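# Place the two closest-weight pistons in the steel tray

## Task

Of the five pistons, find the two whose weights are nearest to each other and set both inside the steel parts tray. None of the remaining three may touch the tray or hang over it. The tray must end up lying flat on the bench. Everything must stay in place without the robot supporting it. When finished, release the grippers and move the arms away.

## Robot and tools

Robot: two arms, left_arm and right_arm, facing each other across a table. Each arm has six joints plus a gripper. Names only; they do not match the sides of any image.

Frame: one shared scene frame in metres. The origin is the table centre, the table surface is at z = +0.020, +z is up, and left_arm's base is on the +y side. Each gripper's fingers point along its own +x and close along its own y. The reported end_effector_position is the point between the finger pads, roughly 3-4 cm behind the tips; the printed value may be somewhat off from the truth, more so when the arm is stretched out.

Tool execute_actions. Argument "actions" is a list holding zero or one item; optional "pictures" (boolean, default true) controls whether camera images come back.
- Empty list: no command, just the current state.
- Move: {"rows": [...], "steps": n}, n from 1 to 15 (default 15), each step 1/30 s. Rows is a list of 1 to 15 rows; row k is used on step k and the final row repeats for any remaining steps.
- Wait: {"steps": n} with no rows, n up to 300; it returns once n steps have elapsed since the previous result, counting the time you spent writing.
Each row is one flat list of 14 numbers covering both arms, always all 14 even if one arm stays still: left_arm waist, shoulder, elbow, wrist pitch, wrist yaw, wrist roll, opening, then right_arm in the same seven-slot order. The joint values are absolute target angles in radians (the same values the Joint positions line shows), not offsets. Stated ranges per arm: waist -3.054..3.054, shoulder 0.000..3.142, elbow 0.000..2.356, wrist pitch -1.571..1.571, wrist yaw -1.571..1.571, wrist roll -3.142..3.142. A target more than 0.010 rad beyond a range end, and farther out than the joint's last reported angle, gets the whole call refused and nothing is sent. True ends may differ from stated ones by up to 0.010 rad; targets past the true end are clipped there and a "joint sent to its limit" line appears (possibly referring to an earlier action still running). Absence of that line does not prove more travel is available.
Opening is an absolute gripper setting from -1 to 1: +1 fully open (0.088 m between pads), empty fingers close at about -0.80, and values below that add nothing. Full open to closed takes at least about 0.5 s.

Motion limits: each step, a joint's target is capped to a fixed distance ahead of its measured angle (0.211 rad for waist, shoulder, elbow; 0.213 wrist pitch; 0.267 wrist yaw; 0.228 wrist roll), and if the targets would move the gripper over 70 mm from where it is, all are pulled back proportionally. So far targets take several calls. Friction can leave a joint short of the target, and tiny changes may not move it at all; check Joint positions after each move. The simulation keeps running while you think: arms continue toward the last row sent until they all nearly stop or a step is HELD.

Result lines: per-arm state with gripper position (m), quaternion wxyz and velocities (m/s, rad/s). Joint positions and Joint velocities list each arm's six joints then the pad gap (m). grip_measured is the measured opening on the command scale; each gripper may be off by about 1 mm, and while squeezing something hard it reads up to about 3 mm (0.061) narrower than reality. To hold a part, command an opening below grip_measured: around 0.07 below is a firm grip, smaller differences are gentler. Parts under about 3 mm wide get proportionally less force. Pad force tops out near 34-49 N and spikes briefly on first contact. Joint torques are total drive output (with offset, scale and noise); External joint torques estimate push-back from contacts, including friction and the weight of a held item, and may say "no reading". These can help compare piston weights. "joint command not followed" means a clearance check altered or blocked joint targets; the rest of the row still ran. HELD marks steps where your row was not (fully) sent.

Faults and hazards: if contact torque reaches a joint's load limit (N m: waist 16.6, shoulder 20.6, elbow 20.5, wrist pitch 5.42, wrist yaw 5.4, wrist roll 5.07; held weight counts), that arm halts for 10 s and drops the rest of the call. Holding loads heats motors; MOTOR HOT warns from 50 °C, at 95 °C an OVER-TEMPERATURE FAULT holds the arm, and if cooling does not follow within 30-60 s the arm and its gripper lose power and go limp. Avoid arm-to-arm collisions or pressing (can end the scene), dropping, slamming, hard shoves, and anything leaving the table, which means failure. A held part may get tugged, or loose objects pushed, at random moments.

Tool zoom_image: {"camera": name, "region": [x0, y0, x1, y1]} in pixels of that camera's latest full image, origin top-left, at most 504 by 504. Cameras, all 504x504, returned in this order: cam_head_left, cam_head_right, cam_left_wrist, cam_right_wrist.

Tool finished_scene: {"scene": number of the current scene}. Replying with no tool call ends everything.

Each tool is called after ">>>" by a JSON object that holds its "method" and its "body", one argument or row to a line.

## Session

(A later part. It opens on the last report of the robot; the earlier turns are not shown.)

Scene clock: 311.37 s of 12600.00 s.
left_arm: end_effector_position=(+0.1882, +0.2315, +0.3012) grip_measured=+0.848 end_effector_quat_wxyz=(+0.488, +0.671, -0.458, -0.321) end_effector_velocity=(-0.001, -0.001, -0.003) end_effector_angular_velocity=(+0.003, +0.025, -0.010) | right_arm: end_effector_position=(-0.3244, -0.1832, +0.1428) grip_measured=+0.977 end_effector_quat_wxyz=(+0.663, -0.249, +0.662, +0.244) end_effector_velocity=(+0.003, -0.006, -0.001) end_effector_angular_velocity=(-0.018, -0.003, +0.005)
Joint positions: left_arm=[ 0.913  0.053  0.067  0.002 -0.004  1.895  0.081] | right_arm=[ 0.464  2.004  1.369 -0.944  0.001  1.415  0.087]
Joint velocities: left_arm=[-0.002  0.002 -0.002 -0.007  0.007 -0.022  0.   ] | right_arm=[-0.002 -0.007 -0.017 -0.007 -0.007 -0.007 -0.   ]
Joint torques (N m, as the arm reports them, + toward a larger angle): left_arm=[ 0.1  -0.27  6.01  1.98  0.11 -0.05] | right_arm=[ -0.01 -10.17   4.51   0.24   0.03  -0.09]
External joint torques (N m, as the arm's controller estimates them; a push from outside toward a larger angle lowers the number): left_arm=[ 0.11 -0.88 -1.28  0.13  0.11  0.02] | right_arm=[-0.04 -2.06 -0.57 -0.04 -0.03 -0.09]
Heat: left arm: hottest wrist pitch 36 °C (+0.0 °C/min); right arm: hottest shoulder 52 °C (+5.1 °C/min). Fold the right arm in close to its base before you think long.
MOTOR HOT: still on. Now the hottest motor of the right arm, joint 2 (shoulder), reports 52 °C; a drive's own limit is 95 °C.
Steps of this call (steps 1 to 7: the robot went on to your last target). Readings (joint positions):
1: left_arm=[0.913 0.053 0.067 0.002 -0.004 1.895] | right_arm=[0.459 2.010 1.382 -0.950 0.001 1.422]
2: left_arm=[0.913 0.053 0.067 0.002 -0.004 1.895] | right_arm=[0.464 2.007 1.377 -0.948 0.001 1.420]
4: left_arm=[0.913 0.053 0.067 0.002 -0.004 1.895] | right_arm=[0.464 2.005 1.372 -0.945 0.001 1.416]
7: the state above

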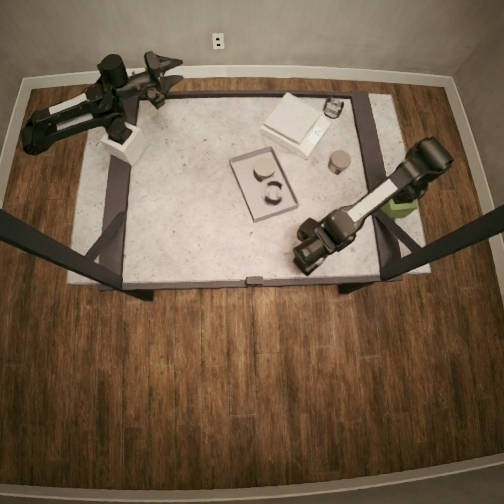

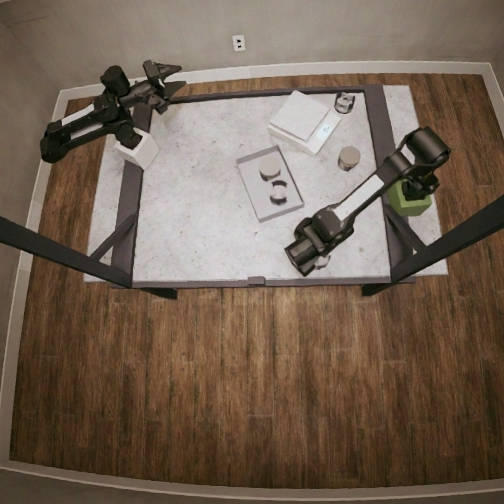

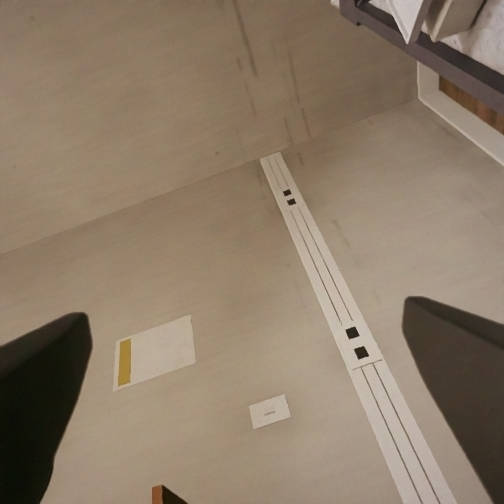

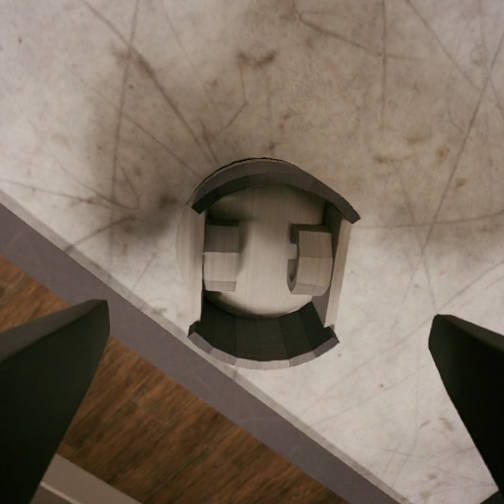

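>>> {"method": "execute_actions", "body": {
  "actions": []
}}

Scene clock: 320.77 s of 12600.00 s.
left_arm: end_effector_position=(+0.1882, +0.2315, +0.3012) grip_measured=+0.848 end_effector_quat_wxyz=(+0.488, +0.671, -0.458, -0.321) end_effector_velocity=(+0.003, +0.001, -0.002) end_effector_angular_velocity=(+0.004, +0.010, +0.019) | right_arm: end_effector_position=(-0.3243, -0.1833, +0.1429) grip_measured=+0.977 end_effector_quat_wxyz=(+0.663, -0.249, +0.662, +0.244) end_effector_velocity=(+0.001, -0.002, +0.000) end_effector_angular_velocity=(-0.010, +0.002, +0.005)
Joint positions: left_arm=[ 0.913  0.053  0.067  0.002 -0.004  1.895  0.081] | right_arm=[ 0.464  2.003  1.368 -0.943  0.001  1.414  0.087]
Joint velocities: left_arm=[-0.002 -0.002 -0.002 -0.007 -0.022 -0.007 -0.   ] | right_arm=[-0.002 -0.002 -0.002 -0.007 -0.007 -0.007 -0.   ]
Joint torques (N m, as the arm reports them, + toward a larger angle): left_arm=[ 0.1  -0.27  6.01  1.98  0.11 -0.05] | right_arm=[  0.   -10.08   4.51   0.23   0.03  -0.09]
External joint torques (N m, as the arm's controller estimates them; a push from outside toward a larger angle lowers the number): left_arm=[ 0.08 -0.89 -1.22  0.14  0.12  0.02] | right_arm=[-0.02 -2.   -0.53 -0.03 -0.02 -0.09]
Heat: left arm: hottest wrist pitch 36 °C (+0.0 °C/min); right arm: hottest shoulder 52 °C (+4.0 °C/min). Fold the right arm in close to its base before you think long.
MOTOR HOT: still on. Now the hottest motor of the right arm, joint 2 (shoulder), reports 52 °C; a drive's own limit is 95 °C.
Steps of this call (steps 1 to 30: the robot went on to your last target; steps 31 to 100: nothing new was sent; then 6.07 s passed at rest). Readings (joint positions):
1: left_arm=[0.913 0.053 0.067 0.002 -0.004 1.895] | right_arm=[0.464 2.003 1.369 -0.944 0.001 1.414]
2: left_arm=[0.913 0.053 0.067 0.002 -0.004 1.895] | right_arm=[0.464 2.003 1.369 -0.943 0.001 1.414]
4: left_arm=[0.913 0.053 0.067 0.002 -0.004 1.895] | right_arm=[0.464 2.003 1.368 -0.943 0.001 1.414]
8: left_arm=[0.913 0.053 0.067 0.002 -0.004 1.895] | right_arm=[0.464 2.003 1.368 -0.943 0.001 1.414]
100: the state above
All arms were judged still, so your last target was given up. Only a new action makes them travel on or press farther. Fingers that are still opening or closing keep moving.

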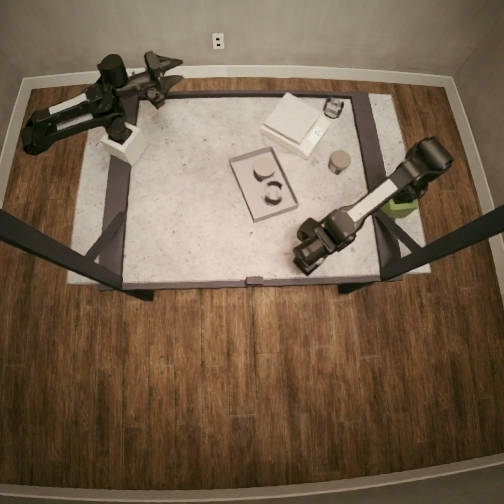

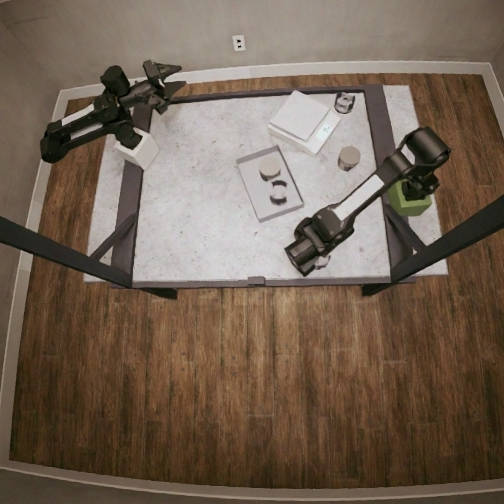

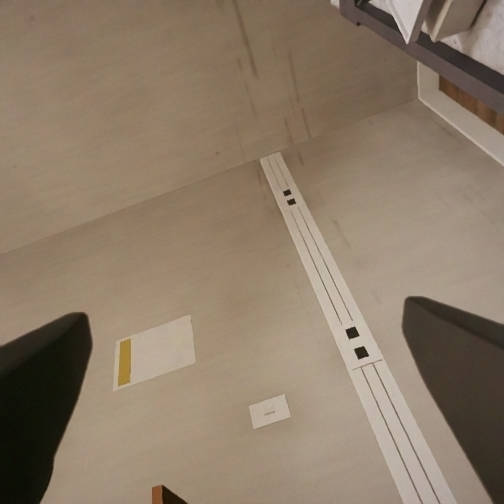

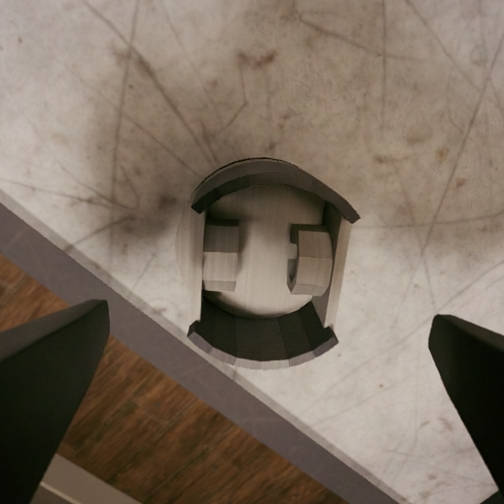

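>>> {"method": "execute_actions", "body": {
  "actions": [
    {"rows":[[0.913,0.05,0.05,0,0,1.895,0.85,0.464,2.010,1.358,-0.925,0,1.42,1],[0.913,0.05,0.05,0,0,1.895,0.85,0.464,2.022,1.346,-0.902,0,1.43,0.97],[0.913,0.05,0.05,0,0,1.895,0.85,0.464,2.036,1.331,-0.873,0,1.44,0.94],[0.913,0.05,0.05,0,0,1.895,0.85,0.464,2.050,1.316,-0.844,0,1.44,0.92],[0.913,0.05,0.05,0,0,1.895,0.85,0.464,2.063,1.300,-0.815,0,1.44,0.9],[0.913,0.05,0.05,0,0,1.895,0.85,0.464,2.077,1.285,-0.786,0,1.44,0.9],[0.913,0.05,0.05,0,0,1.895,0.85,0.464,2.089,1.273,-0.763,0,1.44,0.9],[0.913,0.05,0.05,0,0,1.895,0.85,0.464,2.096,1.265,-0.747,0,1.44,0.9],[0.913,0.05,0.05,0,0,1.895,0.85,0.464,2.096,1.265,-0.747,0,1.44,0.9],[0.913,0.05,0.05,0,0,1.895,0.85,0.464,2.096,1.265,-0.747,0,1.44,0.9],[0.913,0.05,0.05,0,0,1.895,0.85,0.464,2.096,1.265,-0.747,0,1.44,0.85],[0.913,0.05,0.05,0,0,1.895,0.85,0.464,2.096,1.265,-0.747,0,1.44,0.75],[0.913,0.05,0.05,0,0,1.895,0.85,0.464,2.096,1.265,-0.747,0,1.44,0.65],[0.913,0.05,0.05,0,0,1.895,0.85,0.464,2.096,1.265,-0.747,0,1.44,0.55],[0.913,0.05,0.05,0,0,1.895,0.85,0.464,2.096,1.265,-0.747,0,1.44,0.48]],"steps":15}
  ],
  "pictures": false
}}

>>> {"method": "execute_actions", "body": {
  "actions": [
    {"rows":[[0.913,0.05,0.05,0,0,1.895,0.85,0.464,2.096,1.265,-0.747,0,1.44,0.42],[0.913,0.05,0.05,0,0,1.895,0.85,0.464,2.096,1.265,-0.747,0,1.44,0.37],[0.913,0.05,0.05,0,0,1.895,0.85,0.464,2.096,1.265,-0.747,0,1.44,0.33],[0.913,0.05,0.05,0,0,1.895,0.85,0.464,2.096,1.265,-0.747,0,1.44,0.29],[0.913,0.05,0.05,0,0,1.895,0.85,0.464,2.096,1.265,-0.747,0,1.44,0.26],[0.913,0.05,0.05,0,0,1.895,0.85,0.464,2.096,1.265,-0.747,0,1.44,0.23],[0.913,0.05,0.05,0,0,1.895,0.85,0.464,2.096,1.265,-0.747,0,1.44,0.19]],"steps":12}
  ],
  "pictures": false
}}

>>> {"method": "execute_actions", "body": {
  "actions": [
    {"rows":[[0.913,0.05,0.05,0,0,1.895,0.85,0.464,2.088,1.275,-0.763,0,1.44,0.19],[0.913,0.05,0.05,0,0,1.895,0.85,0.464,2.076,1.290,-0.789,0,1.44,0.19],[0.913,0.05,0.05,0,0,1.895,0.85,0.464,2.060,1.312,-0.825,0,1.44,0.19],[0.913,0.05,0.05,0,0,1.895,0.85,0.464,2.040,1.338,-0.867,0,1.44,0.19],[0.913,0.05,0.05,0,0,1.895,0.85,0.464,2.021,1.363,-0.910,0,1.44,0.19],[0.913,0.05,0.05,0,0,1.895,0.85,0.464,2.001,1.388,-0.952,0,1.44,0.19],[0.913,0.05,0.05,0,0,1.895,0.85,0.454,1.981,1.414,-0.994,0,1.44,0.19],[0.913,0.05,0.05,0,0,1.895,0.85,0.434,1.965,1.436,-1.030,0,1.44,0.19],[0.913,0.05,0.05,0,0,1.895,0.85,0.404,1.953,1.451,-1.056,0,1.44,0.19],[0.913,0.05,0.05,0,0,1.895,0.85,0.364,1.945,1.461,-1.072,0,1.44,0.19],[0.913,0.05,0.05,0,0,1.895,0.85,0.314,1.945,1.461,-1.072,0,1.44,0.19],[0.913,0.05,0.05,0,0,1.895,0.85,0.262,1.945,1.463,-1.072,0,1.44,0.19],[0.913,0.05,0.05,0,0,1.895,0.85,0.210,1.952,1.474,-1.076,0,1.44,0.19],[0.913,0.05,0.05,0,0,1.895,0.85,0.158,1.964,1.492,-1.083,0,1.44,0.19],[0.913,0.05,0.05,0,0,1.895,0.85,0.106,1.981,1.518,-1.093,0,1.44,0.19]],"steps":15}
  ],
  "pictures": false
}}

>>> {"method": "execute_actions", "body": {
  "actions": [
    {"rows":[[0.913,0.05,0.05,0,0,1.895,0.85,0.054,2.005,1.557,-1.108,0,1.445,0.19],[0.913,0.05,0.05,0,0,1.895,0.85,0.002,2.030,1.595,-1.122,0,1.45,0.19],[0.913,0.05,0.05,0,0,1.895,0.85,-0.050,2.054,1.633,-1.136,0,1.455,0.19],[0.913,0.05,0.05,0,0,1.895,0.85,-0.102,2.078,1.671,-1.150,0,1.46,0.19],[0.913,0.05,0.05,0,0,1.895,0.85,-0.154,2.102,1.710,-1.165,0,1.465,0.19],[0.913,0.05,0.05,0,0,1.895,0.85,-0.206,2.126,1.748,-1.179,0,1.47,0.19],[0.913,0.05,0.05,0,0,1.895,0.85,-0.258,2.150,1.786,-1.193,0,1.475,0.19],[0.913,0.05,0.05,0,0,1.895,0.85,-0.310,2.174,1.824,-1.207,0,1.48,0.19],[0.913,0.05,0.05,0,0,1.895,0.85,-0.362,2.199,1.863,-1.222,0,1.48,0.19],[0.913,0.05,0.05,0,0,1.895,0.85,-0.414,2.223,1.901,-1.236,0,1.48,0.19],[0.913,0.05,0.05,0,0,1.895,0.85,-0.466,2.247,1.939,-1.250,0,1.48,0.19],[0.913,0.05,0.05,0,0,1.895,0.85,-0.518,2.271,1.977,-1.264,0,1.48,0.19],[0.913,0.05,0.05,0,0,1.895,0.85,-0.570,2.295,2.016,-1.279,0,1.48,0.19],[0.913,0.05,0.05,0,0,1.895,0.85,-0.622,2.319,2.054,-1.293,0,1.48,0.19],[0.913,0.05,0.05,0,0,1.895,0.85,-0.667,2.343,2.092,-1.307,0,1.48,0.19]],"steps":15}
  ],
  "pictures": false
}}

>>> {"method": "execute_actions", "body": {
  "actions": [
    {"rows":[[0.913,0.05,0.05,0,0,1.895,0.85,-0.702,2.365,2.127,-1.320,0,1.48,0.19],[0.913,0.05,0.05,0,0,1.895,0.85,-0.727,2.385,2.157,-1.331,0,1.48,0.19],[0.913,0.05,0.05,0,0,1.895,0.85,-0.745,2.401,2.184,-1.341,0,1.48,0.19],[0.913,0.05,0.05,0,0,1.895,0.85,-0.755,2.416,2.207,-1.350,0,1.48,0.19],[0.913,0.05,0.05,0,0,1.895,0.85,-0.760,2.428,2.226,-1.357,0,1.48,0.19]],"steps":14}
  ]
}}

Scene clock: 354.93 s of 12600.00 s.
left_arm: end_effector_position=(+0.1882, +0.2315, +0.3012) grip_measured=+0.848 end_effector_quat_wxyz=(+0.488, +0.671, -0.458, -0.321) end_effector_velocity=(+0.001, -0.000, -0.006) end_effector_angular_velocity=(+0.022, +0.017, +0.005) | right_arm: end_effector_position=(-0.3233, -0.1849, +0.0891) grip_measured=+0.659 end_effector_quat_wxyz=(+0.666, -0.242, +0.665, +0.236) end_effector_velocity=(-0.008, +0.017, +0.001) end_effector_angular_velocity=(+0.076, +0.039, +0.020)
Joint positions: left_arm=[ 0.913  0.053  0.067  0.002 -0.004  1.895  0.081] | right_arm=[ 0.464  2.094  1.267 -0.753  0.001  1.437  0.071]
Joint velocities: left_arm=[-0.002  0.002 -0.002 -0.022 -0.007 -0.007 -0.   ] | right_arm=[-0.002 -0.002  0.002  0.081  0.007 -0.022 -0.104]
Joint torques (N m, as the arm reports them, + toward a larger angle): left_arm=[ 0.09 -0.26  5.99  1.98  0.11 -0.05] | right_arm=[ 0.01 -8.3   4.51  0.1   0.03  0.11]
External joint torques (N m, as the arm's controller estimates them; a push from outside toward a larger angle lowers the number): left_arm=[ 0.1  -0.91 -1.2   0.17  0.1   0.01] | right_arm=[ 0.02 -0.14 -0.02 -0.09 -0.03  0.11]
Heat: left arm: hottest wrist pitch 37 °C (+1.0 °C/min); right arm: hottest shoulder 52 °C (+0.0 °C/min). Fold the right arm in close to its base before you think long.
MOTOR HOT: still on. Now the hottest motor of the right arm, joint 2 (shoulder), reports 52 °C; a drive's own limit is 95 °C.
Steps of this call (steps 1 to 90: nothing new was sent; then 30.67 s passed at rest; steps 91 to 105: all 15 steps of this action). Readings (joint positions):
91: left_arm=[0.913 0.053 0.067 0.002 -0.004 1.895] | right_arm=[0.464 2.003 1.367 -0.940 0.001 1.414]
92: left_arm=[0.913 0.053 0.067 0.002 -0.004 1.895] | right_arm=[0.464 2.003 1.364 -0.930 0.001 1.416]
94: left_arm=[0.913 0.053 0.067 0.002 -0.004 1.895] | right_arm=[0.464 2.011 1.351 -0.894 0.001 1.426]
98: left_arm=[0.913 0.053 0.067 0.002 -0.004 1.895] | right_arm=[0.464 2.060 1.302 -0.801 0.001 1.434]
105: the state above

Scene clock: 355.33 s of 12600.00 s.
left_arm: end_effector_position=(+0.1882, +0.2315, +0.3012) grip_measured=+0.848 end_effector_quat_wxyz=(+0.488, +0.671, -0.458, -0.321) end_effector_velocity=(+0.003, +0.001, -0.008) end_effector_angular_velocity=(+0.022, +0.017, +0.019) | right_arm: end_effector_position=(-0.3237, -0.1843, +0.0891) grip_measured=+0.267 end_effector_quat_wxyz=(+0.666, -0.241, +0.665, +0.237) end_effector_velocity=(+0.001, -0.002, +0.000) end_effector_angular_velocity=(-0.010, +0.002, +0.019)
Joint positions: left_arm=[ 0.913  0.053  0.067  0.002 -0.004  1.895  0.081] | right_arm=[ 0.464  2.094  1.267 -0.75   0.001  1.438  0.052]
Joint velocities: left_arm=[-0.002 -0.002 -0.007 -0.022 -0.022 -0.007  0.   ] | right_arm=[-0.002 -0.002 -0.002 -0.007 -0.007 -0.022 -0.   ]
Joint torques (N m, as the arm reports them, + toward a larger angle): left_arm=[ 0.1  -0.26  6.    1.98  0.11 -0.05] | right_arm=[ 0.01 -8.26  4.44  0.23  0.03  0.08]
External joint torques (N m, as the arm's controller estimates them; a push from outside toward a larger angle lowers the number): left_arm=[ 0.1  -0.9  -1.16  0.17  0.11  0.02] | right_arm=[ 0.01 -0.04 -0.17 -0.04 -0.02  0.08]
Heat: left arm: hottest wrist pitch 37 °C (+1.0 °C/min); right arm: hottest shoulder 52 °C (+0.0 °C/min). Fold the right arm in close to its base before you think long.
MOTOR HOT: still on. Now the hottest motor of the right arm, joint 2 (shoulder), reports 52 °C; a drive's own limit is 95 °C.
Steps of this call (steps 1 to 12: all 12 steps of this action). Readings (joint positions):
1: left_arm=[0.913 0.053 0.067 0.002 -0.004 1.895] | right_arm=[0.464 2.094 1.267 -0.751 0.001 1.437]
2: left_arm=[0.913 0.053 0.067 0.002 -0.004 1.895] | right_arm=[0.464 2.094 1.267 -0.751 0.001 1.437]
4: left_arm=[0.913 0.053 0.067 0.002 -0.004 1.895] | right_arm=[0.464 2.094 1.267 -0.751 0.001 1.437]
8: left_arm=[0.913 0.053 0.067 0.002 -0.004 1.895] | right_arm=[0.464 2.094 1.267 -0.750 0.001 1.438]
12: the state above

Scene clock: 355.83 s of 12600.00 s.
left_arm: end_effector_position=(+0.1882, +0.2315, +0.3012) grip_measured=+0.848 end_effector_quat_wxyz=(+0.488, +0.671, -0.458, -0.321) end_effector_velocity=(+0.003, +0.001, -0.002) end_effector_angular_velocity=(+0.004, +0.010, +0.019) | right_arm: end_effector_position=(-0.2554, -0.1408, +0.1847) grip_measured=+0.267 end_effector_quat_wxyz=(+0.686, -0.154, +0.690, +0.173) end_effector_velocity=(+0.552, +0.238, +0.041) end_effector_angular_velocity=(-0.046, -0.024, -1.622)
Joint positions: left_arm=[ 0.913  0.053  0.067  0.002 -0.004  1.895  0.081] | right_arm=[ 0.242  1.958  1.478 -1.064 -0.004  1.438  0.052]
Joint velocities: left_arm=[-0.002 -0.002 -0.002 -0.007 -0.022 -0.007 -0.   ] | right_arm=[-1.614  0.164  0.398 -0.286  0.007  0.007  0.   ]
Joint torques (N m, as the arm reports them, + toward a larger angle): left_arm=[ 0.1  -0.26  6.    1.98  0.11 -0.05] | right_arm=[-0.89 -7.19  6.36 -0.34  0.19  0.08]
External joint torques (N m, as the arm's controller estimates them; a push from outside toward a larger angle lowers the number): left_arm=[ 0.09 -0.89 -1.21  0.15  0.12  0.02] | right_arm=[-0.19 -0.16  1.7  -0.53  0.06  0.07]
Heat: left arm: hottest wrist pitch 37 °C (+1.0 °C/min); right arm: hottest shoulder 52 °C (+0.0 °C/min). Fold the right arm in close to its base before you think long.
MOTOR HOT: still on. Now the hottest motor of the right arm, joint 2 (shoulder), reports 52 °C; a drive's own limit is 95 °C.
Steps of this call (steps 1 to 15: all 15 steps of this action). Readings (joint positions):
1: left_arm=[0.913 0.053 0.067 0.002 -0.004 1.895] | right_arm=[0.464 2.094 1.267 -0.750 0.001 1.438]
2: left_arm=[0.913 0.053 0.067 0.002 -0.004 1.895] | right_arm=[0.464 2.094 1.270 -0.755 0.001 1.438]
4: left_arm=[0.913 0.053 0.067 0.002 -0.004 1.895] | right_arm=[0.464 2.090 1.287 -0.801 0.001 1.438]
8: left_arm=[0.913 0.053 0.067 0.002 -0.004 1.895] | right_arm=[0.461 2.040 1.357 -0.941 0.001 1.438]
15: the state above

Scene clock: 356.33 s of 12600.00 s.
left_arm: end_effector_position=(+0.1882, +0.2315, +0.3012) grip_measured=+0.848 end_effector_quat_wxyz=(+0.488, +0.671, -0.458, -0.321) end_effector_velocity=(+0.003, +0.001, -0.002) end_effector_angular_velocity=(+0.004, +0.010, +0.019) | right_arm: end_effector_position=(+0.0318, -0.0818, +0.1863) grip_measured=+0.267 end_effector_quat_wxyz=(+0.699, +0.105, +0.700, -0.098) end_effector_velocity=(+0.585, -0.084, -0.014) end_effector_angular_velocity=(-0.005, -0.006, -1.289)
Joint positions: left_arm=[ 0.913  0.053  0.067  0.002 -0.004  1.895  0.081] | right_arm=[-0.477  2.258  1.947 -1.25  -0.004  1.474  0.052]
Joint velocities: left_arm=[-0.002 -0.002 -0.002 -0.007 -0.022 -0.007 -0.   ] | right_arm=[-1.297  0.662  1.048 -0.388  0.007 -0.007 -0.   ]
Joint torques (N m, as the arm reports them, + toward a larger angle): left_arm=[ 0.1  -0.26  6.    1.98  0.11 -0.05] | right_arm=[ -0.41 -10.24   7.26  -0.36   0.15   0.13]
External joint torques (N m, as the arm's controller estimates them; a push from outside toward a larger angle lowers the number): left_arm=[ 0.09 -0.87 -1.26  0.14  0.12  0.02] | right_arm=[-0.18 -0.07  2.09 -0.49  0.09  0.13]
Heat: left arm: hottest wrist pitch 37 °C (+1.0 °C/min); right arm: hottest shoulder 52 °C (+0.0 °C/min). Fold the right arm in close to its base before you think long.
MOTOR HOT: still on. Now the hottest motor of the right arm, joint 2 (shoulder), reports 52 °C; a drive's own limit is 95 °C.
Steps of this call (steps 1 to 15: all 15 steps of this action). Readings (joint positions):
1: left_arm=[0.913 0.053 0.067 0.002 -0.004 1.895] | right_arm=[0.187 1.968 1.495 -1.077 -0.004 1.439]
2: left_arm=[0.913 0.053 0.067 0.002 -0.004 1.895] | right_arm=[0.133 1.983 1.518 -1.091 -0.004 1.441]
4: left_arm=[0.913 0.053 0.067 0.002 -0.004 1.895] | right_arm=[0.030 2.023 1.575 -1.112 -0.004 1.448]
8: left_arm=[0.913 0.053 0.067 0.002 -0.004 1.895] | right_arm=[-0.162 2.109 1.710 -1.162 -0.004 1.464]
15: the state above

Scene clock: 356.80 s of 12600.00 s.
left_arm: end_effector_position=(+0.1882, +0.2315, +0.3012) grip_measured=+0.848 end_effector_quat_wxyz=(+0.488, +0.671, -0.458, -0.321) end_effector_velocity=(+0.001, +0.000, +0.001) end_effector_angular_velocity=(-0.010, +0.004, +0.005) | right_arm: end_effector_position=(+0.1624, -0.1235, +0.1795) grip_measured=+0.267 end_effector_quat_wxyz=(+0.679, +0.203, +0.676, -0.203) end_effector_velocity=(-0.063, +0.060, +0.012) end_effector_angular_velocity=(+0.042, -0.006, +0.171)
Joint positions: left_arm=[ 0.913  0.053  0.067  0.002 -0.004  1.895  0.081] | right_arm=[-0.768  2.425  2.208 -1.352  0.004  1.478  0.052]
Joint velocities: left_arm=[-0.002 -0.002 -0.002  0.007 -0.007 -0.007 -0.   ] | right_arm=[ 0.178 -0.002  0.042 -0.007 -0.022  0.007 -0.   ]
Joint torques (N m, as the arm reports them, + toward a larger angle): left_arm=[ 0.11 -0.27  6.    1.98  0.11 -0.05] | right_arm=[ -0.11 -10.98   7.6   -0.21  -0.1    0.09]
External joint torques (N m, as the arm's controller estimates them; a push from outside toward a larger angle lowers the number): left_arm=[ 0.11 -0.87 -1.26  0.13  0.11  0.01] | right_arm=[ 0.15 -0.18  2.17 -0.5  -0.16  0.09]
Heat: left arm: hottest wrist pitch 37 °C (+1.0 °C/min); right arm: hottest shoulder 52 °C (+0.0 °C/min). Fold the right arm in close to its base before you think long.
MOTOR HOT: still on. Now the hottest motor of the right arm, joint 2 (shoulder), reports 52 °C; a drive's own limit is 95 °C.
Steps of this call (steps 1 to 14: all 14 steps of this action). Readings (joint positions):
1: left_arm=[0.913 0.053 0.067 0.002 -0.004 1.895] | right_arm=[-0.521 2.280 1.982 -1.263 -0.004 1.474]
2: left_arm=[0.913 0.053 0.067 0.002 -0.004 1.895] | right_arm=[-0.563 2.302 2.016 -1.276 -0.004 1.475]
4: left_arm=[0.913 0.053 0.067 0.002 -0.004 1.895] | right_arm=[-0.648 2.350 2.092 -1.307 -0.004 1.476]
8: left_arm=[0.913 0.053 0.067 0.002 -0.004 1.895] | right_arm=[-0.770 2.412 2.188 -1.340 0.004 1.477]
14: the state above

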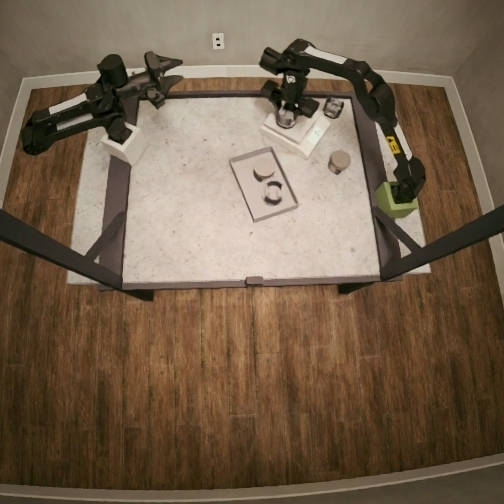

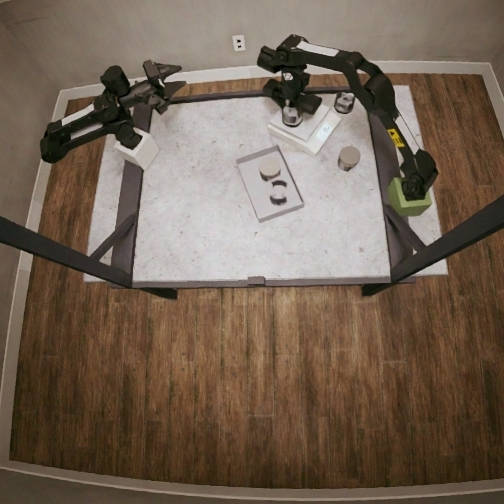

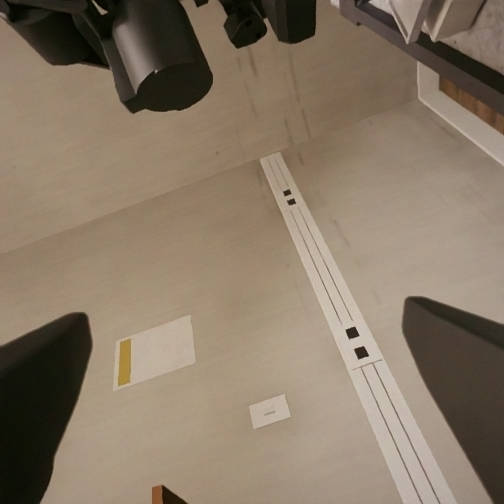

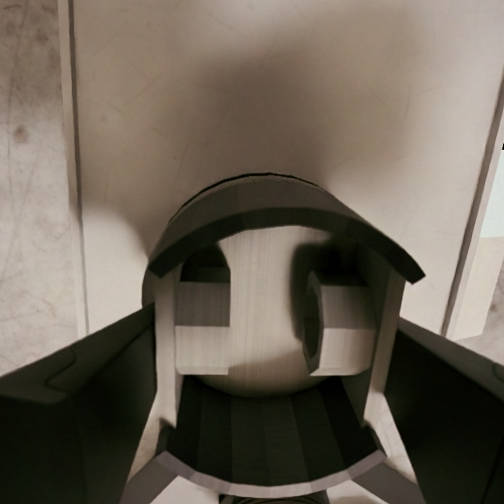

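>>> {"method": "execute_actions", "body": {
  "actions": [
    {"rows":[[0.913,0.05,0.05,0,0,1.895,0.85,-0.760,2.429,2.205,-1.345,0,1.48,0.19],[0.913,0.05,0.05,0,0,1.895,0.85,-0.760,2.430,2.192,-1.332,0,1.48,0.19],[0.913,0.05,0.05,0,0,1.895,0.85,-0.760,2.431,2.177,-1.316,0,1.48,0.19],[0.913,0.05,0.05,0,0,1.895,0.85,-0.760,2.432,2.162,-1.300,0,1.48,0.19],[0.913,0.05,0.05,0,0,1.895,0.85,-0.760,2.433,2.149,-1.287,0,1.48,0.19],[0.913,0.05,0.05,0,0,1.895,0.85,-0.760,2.434,2.138,-1.276,0,1.48,0.19],[0.913,0.05,0.05,0,0,1.895,0.85,-0.760,2.435,2.130,-1.268,0,1.48,0.19],[0.913,0.05,0.05,0,0,1.895,0.85,-0.760,2.435,2.125,-1.263,0,1.48,0.19],[0.913,0.05,0.05,0,0,1.895,0.85,-0.760,2.435,2.125,-1.263,0,1.48,0.19],[0.913,0.05,0.05,0,0,1.895,0.85,-0.760,2.435,2.125,-1.263,0,1.48,0.19],[0.913,0.05,0.05,0,0,1.895,0.85,-0.760,2.435,2.125,-1.263,0,1.48,0.19],[0.913,0.05,0.05,0,0,1.895,0.85,-0.760,2.435,2.125,-1.263,0,1.48,0.19],[0.913,0.05,0.05,0,0,1.895,0.85,-0.760,2.435,2.125,-1.263,0,1.48,0.19],[0.913,0.05,0.05,0,0,1.895,0.85,-0.760,2.435,2.125,-1.263,0,1.48,0.27],[0.913,0.05,0.05,0,0,1.895,0.85,-0.760,2.435,2.125,-1.263,0,1.48,0.35]],"steps":15}
  ],
  "pictures": false
}}

>>> {"method": "execute_actions", "body": {
  "actions": [
    {"rows":[[0.913,0.05,0.05,0,0,1.895,0.85,-0.760,2.435,2.125,-1.263,0,1.48,0.5],[0.913,0.05,0.05,0,0,1.895,0.85,-0.760,2.435,2.125,-1.263,0,1.48,0.65],[0.913,0.05,0.05,0,0,1.895,0.85,-0.760,2.435,2.125,-1.263,0,1.48,0.8],[0.913,0.05,0.05,0,0,1.895,0.85,-0.760,2.435,2.125,-1.263,0,1.48,0.8],[0.913,0.05,0.05,0,0,1.895,0.85,-0.760,2.435,2.135,-1.272,0,1.48,0.8],[0.913,0.05,0.05,0,0,1.895,0.85,-0.760,2.435,2.150,-1.286,0,1.48,0.8],[0.913,0.05,0.05,0,0,1.895,0.85,-0.760,2.434,2.170,-1.305,0,1.48,0.8],[0.913,0.05,0.05,0,0,1.895,0.85,-0.760,2.433,2.192,-1.326,0,1.48,0.8],[0.913,0.05,0.05,0,0,1.895,0.85,-0.760,2.432,2.214,-1.347,0,1.48,0.8],[0.913,0.05,0.05,0,0,1.895,0.85,-0.760,2.431,2.236,-1.368,0,1.48,0.8],[0.913,0.05,0.05,0,0,1.895,0.85,-0.760,2.430,2.256,-1.387,0,1.48,0.8],[0.913,0.05,0.05,0,0,1.895,0.85,-0.760,2.429,2.270,-1.400,0,1.48,0.8],[0.913,0.05,0.05,0,0,1.895,0.85,-0.760,2.428,2.280,-1.408,0,1.48,0.8],[0.913,0.05,0.05,0,0,1.895,0.85,-0.760,2.428,2.280,-1.408,0,1.48,0.8],[0.913,0.05,0.05,0,0,1.895,0.85,-0.760,2.428,2.280,-1.408,0,1.48,0.8]],"steps":15}
  ],
  "pictures": false
}}

>>> {"method": "execute_actions", "body": {
  "actions": [
    {"rows":[[0.913,0.05,0.05,0,0,1.895,0.85,-0.770,2.428,2.280,-1.408,0,1.48,0.85],[0.913,0.05,0.05,0,0,1.895,0.85,-0.790,2.425,2.278,-1.408,0,1.48,0.9],[0.913,0.05,0.05,0,0,1.895,0.85,-0.820,2.420,2.270,-1.405,0,1.48,0.95],[0.913,0.05,0.05,0,0,1.895,0.85,-0.855,2.412,2.255,-1.398,0,1.48,1],[0.913,0.05,0.05,0,0,1.895,0.85,-0.895,2.402,2.230,-1.385,0,1.48,1],[0.913,0.05,0.05,0,0,1.895,0.85,-0.935,2.390,2.198,-1.366,0,1.48,1],[0.913,0.05,0.05,0,0,1.895,0.85,-0.975,2.377,2.160,-1.343,0,1.48,1],[0.913,0.05,0.05,0,0,1.895,0.85,-1.015,2.364,2.120,-1.318,0,1.48,1],[0.913,0.05,0.05,0,0,1.895,0.85,-1.055,2.351,2.080,-1.292,0,1.48,1],[0.913,0.05,0.05,0,0,1.895,0.85,-1.095,2.338,2.040,-1.266,0,1.48,1],[0.913,0.05,0.05,0,0,1.895,0.85,-1.135,2.325,2.000,-1.240,0,1.48,1],[0.913,0.05,0.05,0,0,1.895,0.85,-1.170,2.312,1.960,-1.214,0,1.48,1],[0.913,0.05,0.05,0,0,1.895,0.85,-1.200,2.300,1.925,-1.191,0,1.48,1],[0.913,0.05,0.05,0,0,1.895,0.85,-1.220,2.290,1.895,-1.171,0,1.48,1],[0.913,0.05,0.05,0,0,1.895,0.85,-1.232,2.283,1.875,-1.158,0,1.48,1]],"steps":15}
  ],
  "pictures": false
}}

>>> {"method": "execute_actions", "body": {
  "actions": [
    {"rows":[[0.913,0.05,0.05,0,0,1.895,0.85,-1.236,2.278,1.862,-1.150,0,1.48,1]],"steps":14}
  ]
}}

>>> {"method": "zoom_image", "body": {
  "camera": "cam_head_left",
  "region": [255,80,365,170]
}}

Scene clock: 370.97 s of 12600.00 s.
left_arm: end_effector_position=(+0.1882, +0.2315, +0.3012) grip_measured=+0.848 end_effector_quat_wxyz=(+0.488, +0.671, -0.458, -0.321) end_effector_velocity=(+0.003, +0.001, -0.005) end_effector_angular_velocity=(+0.014, -0.002, +0.020) | right_arm: end_effector_position=(+0.1595, -0.1206, +0.1586) grip_measured=+0.282 end_effector_quat_wxyz=(+0.678, +0.202, +0.678, -0.201) end_effector_velocity=(-0.001, -0.001, -0.004) end_effector_angular_velocity=(-0.001, +0.010, -0.010)
Joint positions: left_arm=[ 0.913  0.053  0.067  0.002 -0.004  1.895  0.081] | right_arm=[-0.761  2.43   2.136 -1.275 -0.001  1.479  0.053]
Joint velocities: left_arm=[-0.002 -0.002 -0.007 -0.007 -0.022  0.007  0.   ] | right_arm=[-0.002  0.002 -0.012  0.007 -0.007  0.007  0.033]
Joint torques (N m, as the arm reports them, + toward a larger angle): left_arm=[ 0.1  -0.27  6.01  1.98  0.1  -0.05] | right_arm=[  0.15 -10.87   4.57   0.72   0.06   0.06]
External joint torques (N m, as the arm's controller estimates them; a push from outside toward a larger angle lowers the number): left_arm=[ 0.08 -0.92 -1.13  0.17  0.11  0.01] | right_arm=[ 0.16 -0.03 -0.85  0.43  0.01  0.06]
Heat: left arm: hottest wrist pitch 37 °C (+1.0 °C/min); right arm: hottest shoulder 54 °C (+2.0 °C/min). Fold the right arm in close to its base before you think long.
MOTOR HOT: still on. Now the hottest motor of the right arm, joint 2 (shoulder), reports 54 °C; a drive's own limit is 95 °C.
Steps of this call (steps 1 to 30: the robot went on to your last target; steps 31 to 100: nothing new was sent; then 10.33 s passed at rest; steps 101 to 115: all 15 steps of this action). Readings (joint positions):
101: left_arm=[0.913 0.053 0.067 0.002 -0.004 1.895] | right_arm=[-0.758 2.425 2.212 -1.354 0.003 1.478]
102: left_arm=[0.913 0.053 0.067 0.002 -0.004 1.895] | right_arm=[-0.758 2.425 2.209 -1.352 0.003 1.478]
104: left_arm=[0.913 0.053 0.067 0.002 -0.004 1.895] | right_arm=[-0.758 2.425 2.195 -1.330 0.003 1.478]
108: left_arm=[0.913 0.053 0.067 0.002 -0.004 1.895] | right_arm=[-0.758 2.429 2.150 -1.288 0.003 1.478]
115: the state above

Scene clock: 371.47 s of 12600.00 s.
left_arm: end_effector_position=(+0.1882, +0.2315, +0.3012) grip_measured=+0.848 end_effector_quat_wxyz=(+0.488, +0.671, -0.458, -0.321) end_effector_velocity=(+0.002, +0.001, -0.002) end_effector_angular_velocity=(+0.004, +0.010, +0.010) | right_arm: end_effector_position=(+0.1608, -0.1190, +0.1892) grip_measured=+0.794 end_effector_quat_wxyz=(+0.679, +0.205, +0.677, -0.198) end_effector_velocity=(+0.007, +0.009, +0.068) end_effector_angular_velocity=(+0.068, -0.044, -0.010)
Joint positions: left_arm=[ 0.913  0.053  0.067  0.002 -0.004  1.895  0.081] | right_arm=[-0.761  2.431  2.259 -1.388 -0.     1.479  0.078]
Joint velocities: left_arm=[ 0.002 -0.002 -0.002 -0.007 -0.007 -0.007 -0.   ] | right_arm=[-0.002 -0.007  0.256 -0.183 -0.007  0.007  0.002]
Joint torques (N m, as the arm reports them, + toward a larger angle): left_arm=[ 0.1  -0.26  5.99  1.98  0.11 -0.05] | right_arm=[  0.12 -11.83   5.95  -0.29   0.07   0.05]
External joint torques (N m, as the arm's controller estimates them; a push from outside toward a larger angle lowers the number): left_arm=[ 0.08 -0.9  -1.22  0.15  0.12  0.02] | right_arm=[ 0.04 -2.1   1.1  -0.45  0.03  0.05]
Heat: left arm: hottest wrist pitch 37 °C (+1.0 °C/min); right arm: hottest shoulder 54 °C (+2.0 °C/min). Fold the right arm in close to its base before you think long.
MOTOR HOT: still on. Now the hottest motor of the right arm, joint 2 (shoulder), reports 54 °C; a drive's own limit is 95 °C.
Steps of this call (steps 1 to 15: all 15 steps of this action). Readings (joint positions):
1: left_arm=[0.913 0.053 0.067 0.002 -0.004 1.895] | right_arm=[-0.762 2.430 2.135 -1.272 -0.000 1.479]
2: left_arm=[0.913 0.053 0.067 0.002 -0.004 1.895] | right_arm=[-0.762 2.430 2.135 -1.265 -0.000 1.479]
4: left_arm=[0.913 0.053 0.067 0.002 -0.004 1.895] | right_arm=[-0.761 2.431 2.131 -1.264 -0.000 1.479]
8: left_arm=[0.913 0.053 0.067 0.002 -0.004 1.895] | right_arm=[-0.761 2.431 2.147 -1.292 -0.000 1.479]
15: the state above

Scene clock: 371.97 s of 12600.00 s.
left_arm: end_effector_position=(+0.1882, +0.2315, +0.3012) grip_measured=+0.848 end_effector_quat_wxyz=(+0.488, +0.671, -0.458, -0.321) end_effector_velocity=(-0.001, -0.001, -0.000) end_effector_angular_velocity=(-0.005, +0.006, -0.010) | right_arm: end_effector_position=(+0.2666, -0.2858, +0.1601) grip_measured=+0.976 end_effector_quat_wxyz=(+0.618, +0.339, +0.621, -0.342) end_effector_velocity=(+0.111, -0.451, -0.122) end_effector_angular_velocity=(-0.087, +0.123, -0.991)
Joint positions: left_arm=[ 0.913  0.053  0.067  0.002 -0.004  1.895  0.081] | right_arm=[-1.189  2.325  1.956 -1.208 -0.001  1.479  0.087]
Joint velocities: left_arm=[-0.002  0.002 -0.002  0.007  0.007 -0.007 -0.   ] | right_arm=[-0.999 -0.271 -0.955  0.535  0.022 -0.007  0.001]
Joint torques (N m, as the arm reports them, + toward a larger angle): left_arm=[ 0.1  -0.26  6.    1.98  0.11 -0.05] | right_arm=[  2.6  -13.33   5.06   0.24   0.04   0.05]
External joint torques (N m, as the arm's controller estimates them; a push from outside toward a larger angle lowers the number): left_arm=[ 0.11 -0.87 -1.28  0.12  0.11  0.02] | right_arm=[-0.48 -2.44 -0.35 -0.04  0.19  0.07]
Heat: left arm: hottest wrist pitch 37 °C (+1.0 °C/min); right arm: hottest shoulder 54 °C (+2.0 °C/min). Fold the right arm in close to its base before you think long.
MOTOR HOT: still on. Now the hottest motor of the right arm, joint 2 (shoulder), reports 54 °C; a drive's own limit is 95 °C.
Steps of this call (steps 1 to 15: all 15 steps of this action). Readings (joint positions):
1: left_arm=[0.913 0.053 0.067 0.002 -0.004 1.895] | right_arm=[-0.762 2.431 2.265 -1.393 -0.000 1.479]
2: left_arm=[0.913 0.053 0.067 0.002 -0.004 1.895] | right_arm=[-0.763 2.431 2.268 -1.397 -0.000 1.479]
4: left_arm=[0.913 0.053 0.067 0.002 -0.004 1.895] | right_arm=[-0.778 2.431 2.267 -1.400 -0.001 1.479]
8: left_arm=[0.913 0.053 0.067 0.002 -0.004 1.895] | right_arm=[-0.892 2.406 2.201 -1.361 -0.001 1.479]
15: the state above

Scene clock: 372.43 s of 12600.00 s.
left_arm: end_effector_position=(+0.1882, +0.2315, +0.3012) grip_measured=+0.848 end_effector_quat_wxyz=(+0.488, +0.671, -0.458, -0.321) end_effector_velocity=(+0.002, +0.001, +0.000) end_effector_angular_velocity=(-0.001, +0.008, +0.019) | right_arm: end_effector_position=(+0.2679, -0.3074, +0.1523) grip_measured=+0.977 end_effector_quat_wxyz=(+0.611, +0.352, +0.613, -0.356) end_effector_velocity=(-0.003, -0.004, -0.002) end_effector_angular_velocity=(-0.000, +0.019, +0.029)
Joint positions: left_arm=[ 0.913  0.053  0.067  0.002 -0.004  1.895  0.081] | right_arm=[-1.234  2.293  1.869 -1.154  0.001  1.479  0.087]
Joint velocities: left_arm=[-0.002 -0.002  0.002 -0.007 -0.022 -0.007 -0.   ] | right_arm=[-0.007 -0.002 -0.012 -0.007 -0.007 -0.037 -0.   ]
Joint torques (N m, as the arm reports them, + toward a larger angle): left_arm=[ 0.1  -0.27  5.99  1.98  0.11 -0.05] | right_arm=[ -0.16 -12.39   4.83   0.22   0.01   0.06]
External joint torques (N m, as the arm's controller estimates them; a push from outside toward a larger angle lowers the number): left_arm=[ 0.09 -0.89 -1.26  0.14  0.11  0.01] | right_arm=[-0.09 -2.27 -0.53 -0.03 -0.05  0.06]
Heat: left arm: hottest wrist pitch 37 °C (+1.0 °C/min); right arm: hottest shoulder 54 °C (+2.0 °C/min). Fold the right arm in close to its base before you think long.
MOTOR HOT: still on. Now the hottest motor of the right arm, joint 2 (shoulder), reports 54 °C; a drive's own limit is 95 °C.
Steps of this call (steps 1 to 14: all 14 steps of this action). Readings (joint positions):
1: left_arm=[0.913 0.053 0.067 0.002 -0.004 1.895] | right_arm=[-1.218 2.317 1.927 -1.193 0.001 1.479]
2: left_arm=[0.913 0.053 0.067 0.002 -0.004 1.895] | right_arm=[-1.239 2.312 1.906 -1.182 0.001 1.479]
4: left_arm=[0.913 0.053 0.067 0.002 -0.004 1.895] | right_arm=[-1.255 2.306 1.883 -1.168 0.001 1.479]
8: left_arm=[0.913 0.053 0.067 0.002 -0.004 1.895] | right_arm=[-1.241 2.298 1.871 -1.156 0.001 1.479]
14: the state above

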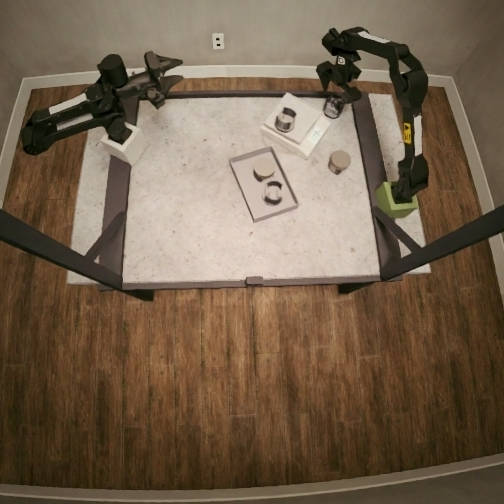

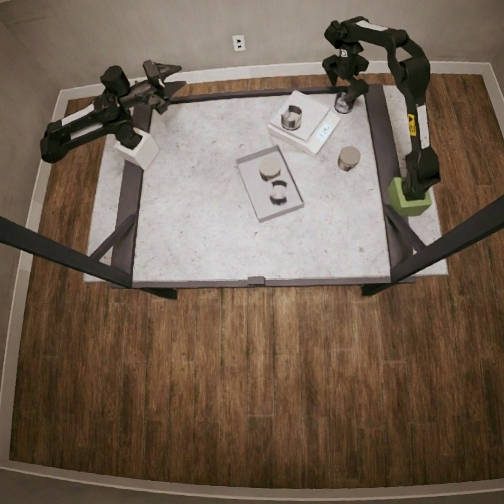

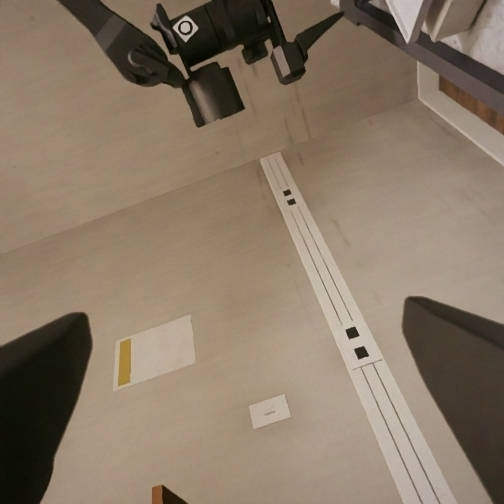

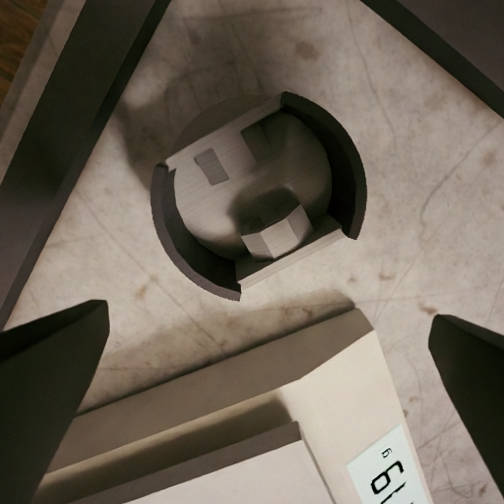

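Region (255, 80, 365, 170) of cam_head_left's 504x504 image, scaled by 4.582, with more detail than that image has; it fills the top 412 rows of this view, and the rest is white.

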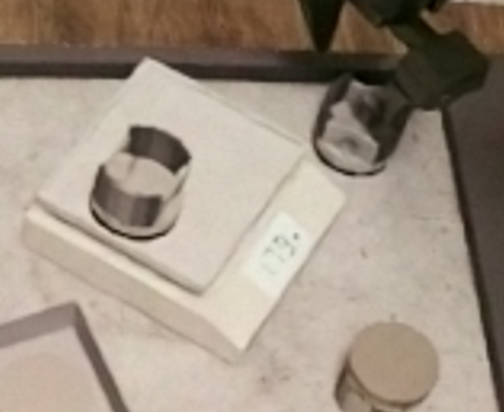

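>>> {"method": "zoom_image", "body": {
  "camera": "cam_right_wrist",
  "region": [330,410,450,504]
}}

>>> {"method": "zoom_image", "body": {
  "camera": "cam_head_right",
  "region": [305,112,345,148]
}}

>>> {"method": "zoom_image", "body": {
  "camera": "cam_head_left",
  "region": [298,117,338,153]
}}

Region (330, 410, 450, 504) of cam_right_wrist's 504x504 image, scaled by 4.200, with more detail than that image has; it fills the top 395 rows of this view, and the rest is white.

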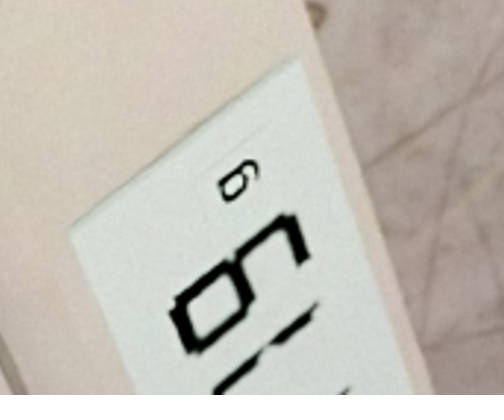

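Region (305, 112, 345, 148) of cam_head_right's 504x504 image, scaled by 12.600, with more detail than that image has; it fills the top 454 rows of this view, and the rest is white.

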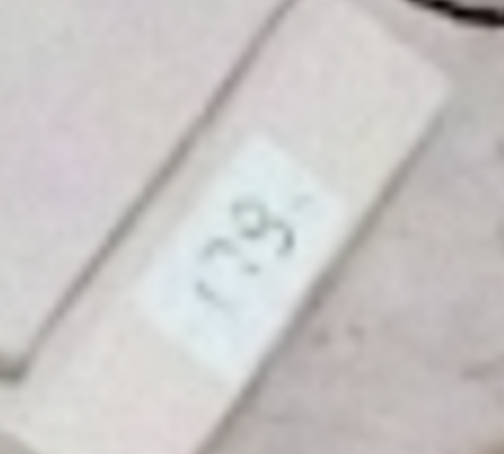

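Region (298, 117, 338, 153) of cam_head_left's 504x504 image, scaled by 12.600, with more detail than that image has; it fills the top 454 rows of this view, and the rest is white.

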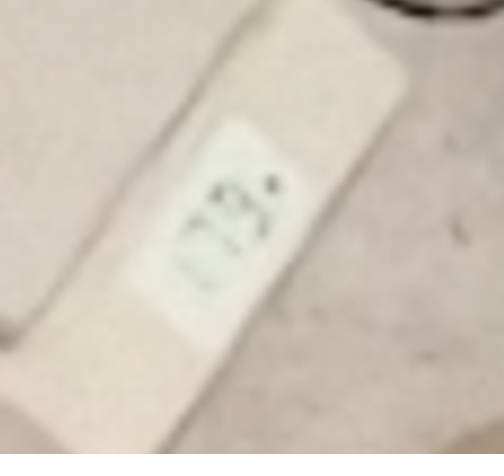

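>>> {"method": "execute_actions", "body": {
  "actions": [
    {"rows":[[0.913,0.05,0.05,0,0,1.895,0.85,-1.240,2.296,1.875,-1.152,0,1.51,0.97],[0.913,0.05,0.05,0,0,1.895,0.85,-1.246,2.300,1.881,-1.151,0,1.56,0.94],[0.913,0.05,0.05,0,0,1.895,0.85,-1.253,2.305,1.887,-1.150,0,1.63,0.91],[0.913,0.05,0.05,0,0,1.895,0.85,-1.260,2.310,1.892,-1.148,0,1.70,0.88],[0.913,0.05,0.05,0,0,1.895,0.85,-1.267,2.315,1.897,-1.147,0,1.77,0.85],[0.913,0.05,0.05,0,0,1.895,0.85,-1.274,2.320,1.901,-1.145,0,1.84,0.82],[0.913,0.05,0.05,0,0,1.895,0.85,-1.280,2.325,1.905,-1.144,0,1.91,0.79],[0.913,0.05,0.05,0,0,1.895,0.85,-1.285,2.329,1.908,-1.142,0,1.98,0.76],[0.913,0.05,0.05,0,0,1.895,0.85,-1.289,2.332,1.910,-1.141,0,2.05,0.73],[0.913,0.05,0.05,0,0,1.895,0.85,-1.291,2.334,1.911,-1.140,0,2.12,0.7],[0.913,0.05,0.05,0,0,1.895,0.85,-1.291,2.334,1.911,-1.140,0,2.19,0.68],[0.913,0.05,0.05,0,0,1.895,0.85,-1.291,2.334,1.911,-1.140,0,2.26,0.66],[0.913,0.05,0.05,0,0,1.895,0.85,-1.291,2.334,1.911,-1.140,0,2.33,0.65],[0.913,0.05,0.05,0,0,1.895,0.85,-1.291,2.334,1.911,-1.140,0,2.39,0.65],[0.913,0.05,0.05,0,0,1.895,0.85,-1.291,2.334,1.911,-1.140,0,2.44,0.65]],"steps":15}
  ],
  "pictures": false
}}

>>> {"method": "execute_actions", "body": {
  "actions": [
    {"rows":[[0.913,0.05,0.05,0,0,1.895,0.85,-1.291,2.334,1.911,-1.140,0,2.466,0.65]],"steps":8}
  ]
}}

Scene clock: 389.23 s of 12600.00 s.
left_arm: end_effector_position=(+0.1882, +0.2315, +0.3012) grip_measured=+0.848 end_effector_quat_wxyz=(+0.488, +0.671, -0.458, -0.321) end_effector_velocity=(+0.001, +0.000, -0.005) end_effector_angular_velocity=(+0.023, +0.001, +0.005) | right_arm: end_effector_position=(+0.2849, -0.3288, +0.1452) grip_measured=+0.676 end_effector_quat_wxyz=(+0.407, +0.578, +0.406, -0.579) end_effector_velocity=(-0.004, +0.003, -0.007) end_effector_angular_velocity=(-0.002, +0.020, -1.861)
Joint positions: left_arm=[ 0.913  0.053  0.067  0.002 -0.004  1.895  0.081] | right_arm=[-1.293  2.326  1.898 -1.144  0.001  2.285  0.072]
Joint velocities: left_arm=[-0.002 -0.002 -0.002 -0.022 -0.007  0.007 -0.   ] | right_arm=[ 0.007  0.017  0.002 -0.007 -0.007  1.868 -0.013]
Joint torques (N m, as the arm reports them, + toward a larger angle): left_arm=[ 0.09 -0.27  6.    1.98  0.1  -0.05] | right_arm=[ 0.18 -9.94  7.15  0.21  0.    0.11]
External joint torques (N m, as the arm's controller estimates them; a push from outside toward a larger angle lowers the number): left_arm=[ 0.08 -0.9  -1.19  0.16  0.11  0.01] | right_arm=[-0.09  0.55  1.72 -0.02 -0.03  0.1 ]
Heat: left arm: hottest wrist pitch 37 °C (+1.0 °C/min); right arm: hottest shoulder 58 °C (+6.1 °C/min). Fold the right arm in close to its base before you think long.
MOTOR HOT: still on. Now the hottest motor of the right arm, joint 2 (shoulder), reports 58 °C; a drive's own limit is 95 °C.
Steps of this call (steps 1 to 15: the robot went on to your last target; steps 16 to 90: nothing new was sent; then 13.30 s passed at rest; steps 91 to 105: all 15 steps of this action). Readings (joint positions):
91: left_arm=[0.913 0.053 0.067 0.002 -0.004 1.895] | right_arm=[-1.234 2.293 1.868 -1.153 0.001 1.485]
92: left_arm=[0.913 0.053 0.067 0.002 -0.004 1.895] | right_arm=[-1.235 2.293 1.868 -1.153 0.001 1.504]
94: left_arm=[0.913 0.053 0.067 0.002 -0.004 1.895] | right_arm=[-1.240 2.294 1.871 -1.153 0.001 1.584]
98: left_arm=[0.913 0.053 0.067 0.002 -0.004 1.895] | right_arm=[-1.265 2.308 1.890 -1.148 0.001 1.822]
105: the state above

Scene clock: 389.50 s of 12600.00 s.
left_arm: end_effector_position=(+0.1882, +0.2315, +0.3012) grip_measured=+0.848 end_effector_quat_wxyz=(+0.488, +0.671, -0.458, -0.321) end_effector_velocity=(-0.001, +0.000, +0.002) end_effector_angular_velocity=(-0.009, -0.011, +0.000) | right_arm: end_effector_position=(+0.2858, -0.3284, +0.1458) grip_measured=+0.654 end_effector_quat_wxyz=(+0.357, +0.611, +0.356, -0.610) end_effector_velocity=(+0.001, +0.000, +0.000) end_effector_angular_velocity=(+0.010, -0.004, -0.112)
Joint positions: left_arm=[ 0.913  0.053  0.067  0.002 -0.004  1.895  0.081] | right_arm=[-1.293  2.326  1.901 -1.143  0.001  2.454  0.071]
Joint velocities: left_arm=[-0.007 -0.007 -0.002  0.007 -0.007  0.007  0.   ] | right_arm=[-0.002 -0.002 -0.002  0.007 -0.007  0.11  -0.001]
Joint torques (N m, as the arm reports them, + toward a larger angle): left_arm=[ 0.1  -0.26  5.99  1.98  0.11 -0.05] | right_arm=[ 0.13 -9.7   6.87  0.18  0.    0.1 ]
External joint torques (N m, as the arm's controller estimates them; a push from outside toward a larger angle lowers the number): left_arm=[ 0.11 -0.87 -1.24  0.14  0.11  0.01] | right_arm=[ 0.21  0.57  1.55 -0.05 -0.05  0.1 ]
Heat: left arm: hottest wrist pitch 37 °C (+1.0 °C/min); right arm: hottest shoulder 58 °C (+6.0 °C/min). Fold the right arm in close to its base before you think long.
MOTOR HOT: still on. Now the hottest motor of the right arm, joint 2 (shoulder), reports 58 °C; a drive's own limit is 95 °C.
Steps of this call (steps 1 to 8: all 8 steps of this action). Readings (joint positions):
1: left_arm=[0.913 0.053 0.067 0.002 -0.004 1.895] | right_arm=[-1.293 2.326 1.899 -1.144 0.001 2.340]
2: left_arm=[0.913 0.053 0.067 0.002 -0.004 1.895] | right_arm=[-1.293 2.326 1.899 -1.144 0.001 2.378]
4: left_arm=[0.913 0.053 0.067 0.002 -0.004 1.895] | right_arm=[-1.293 2.326 1.900 -1.143 0.001 2.423]
8: the state above

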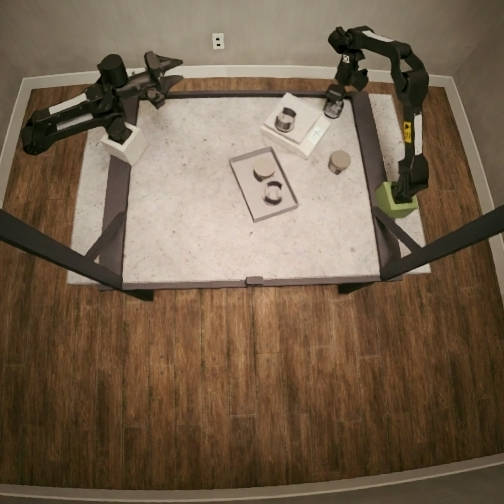

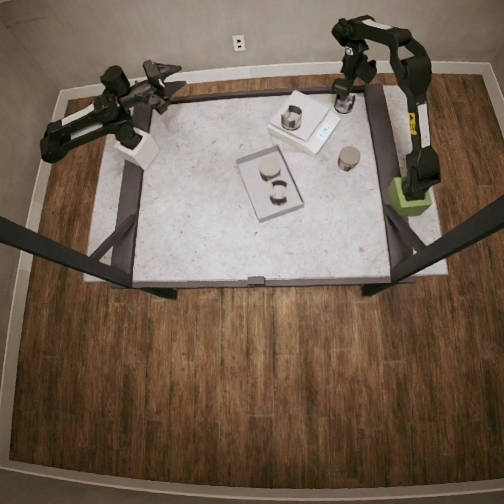

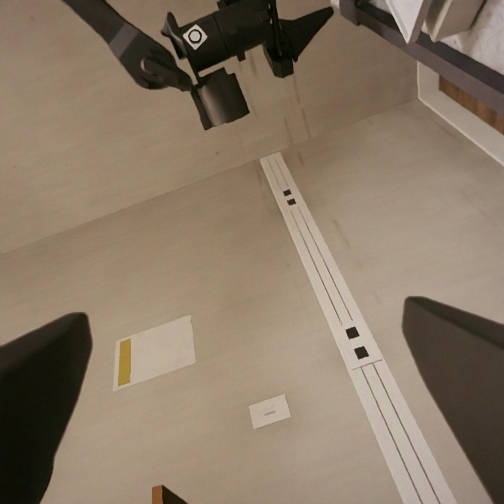

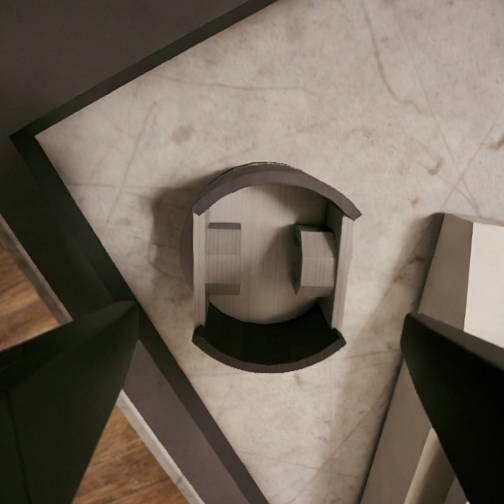

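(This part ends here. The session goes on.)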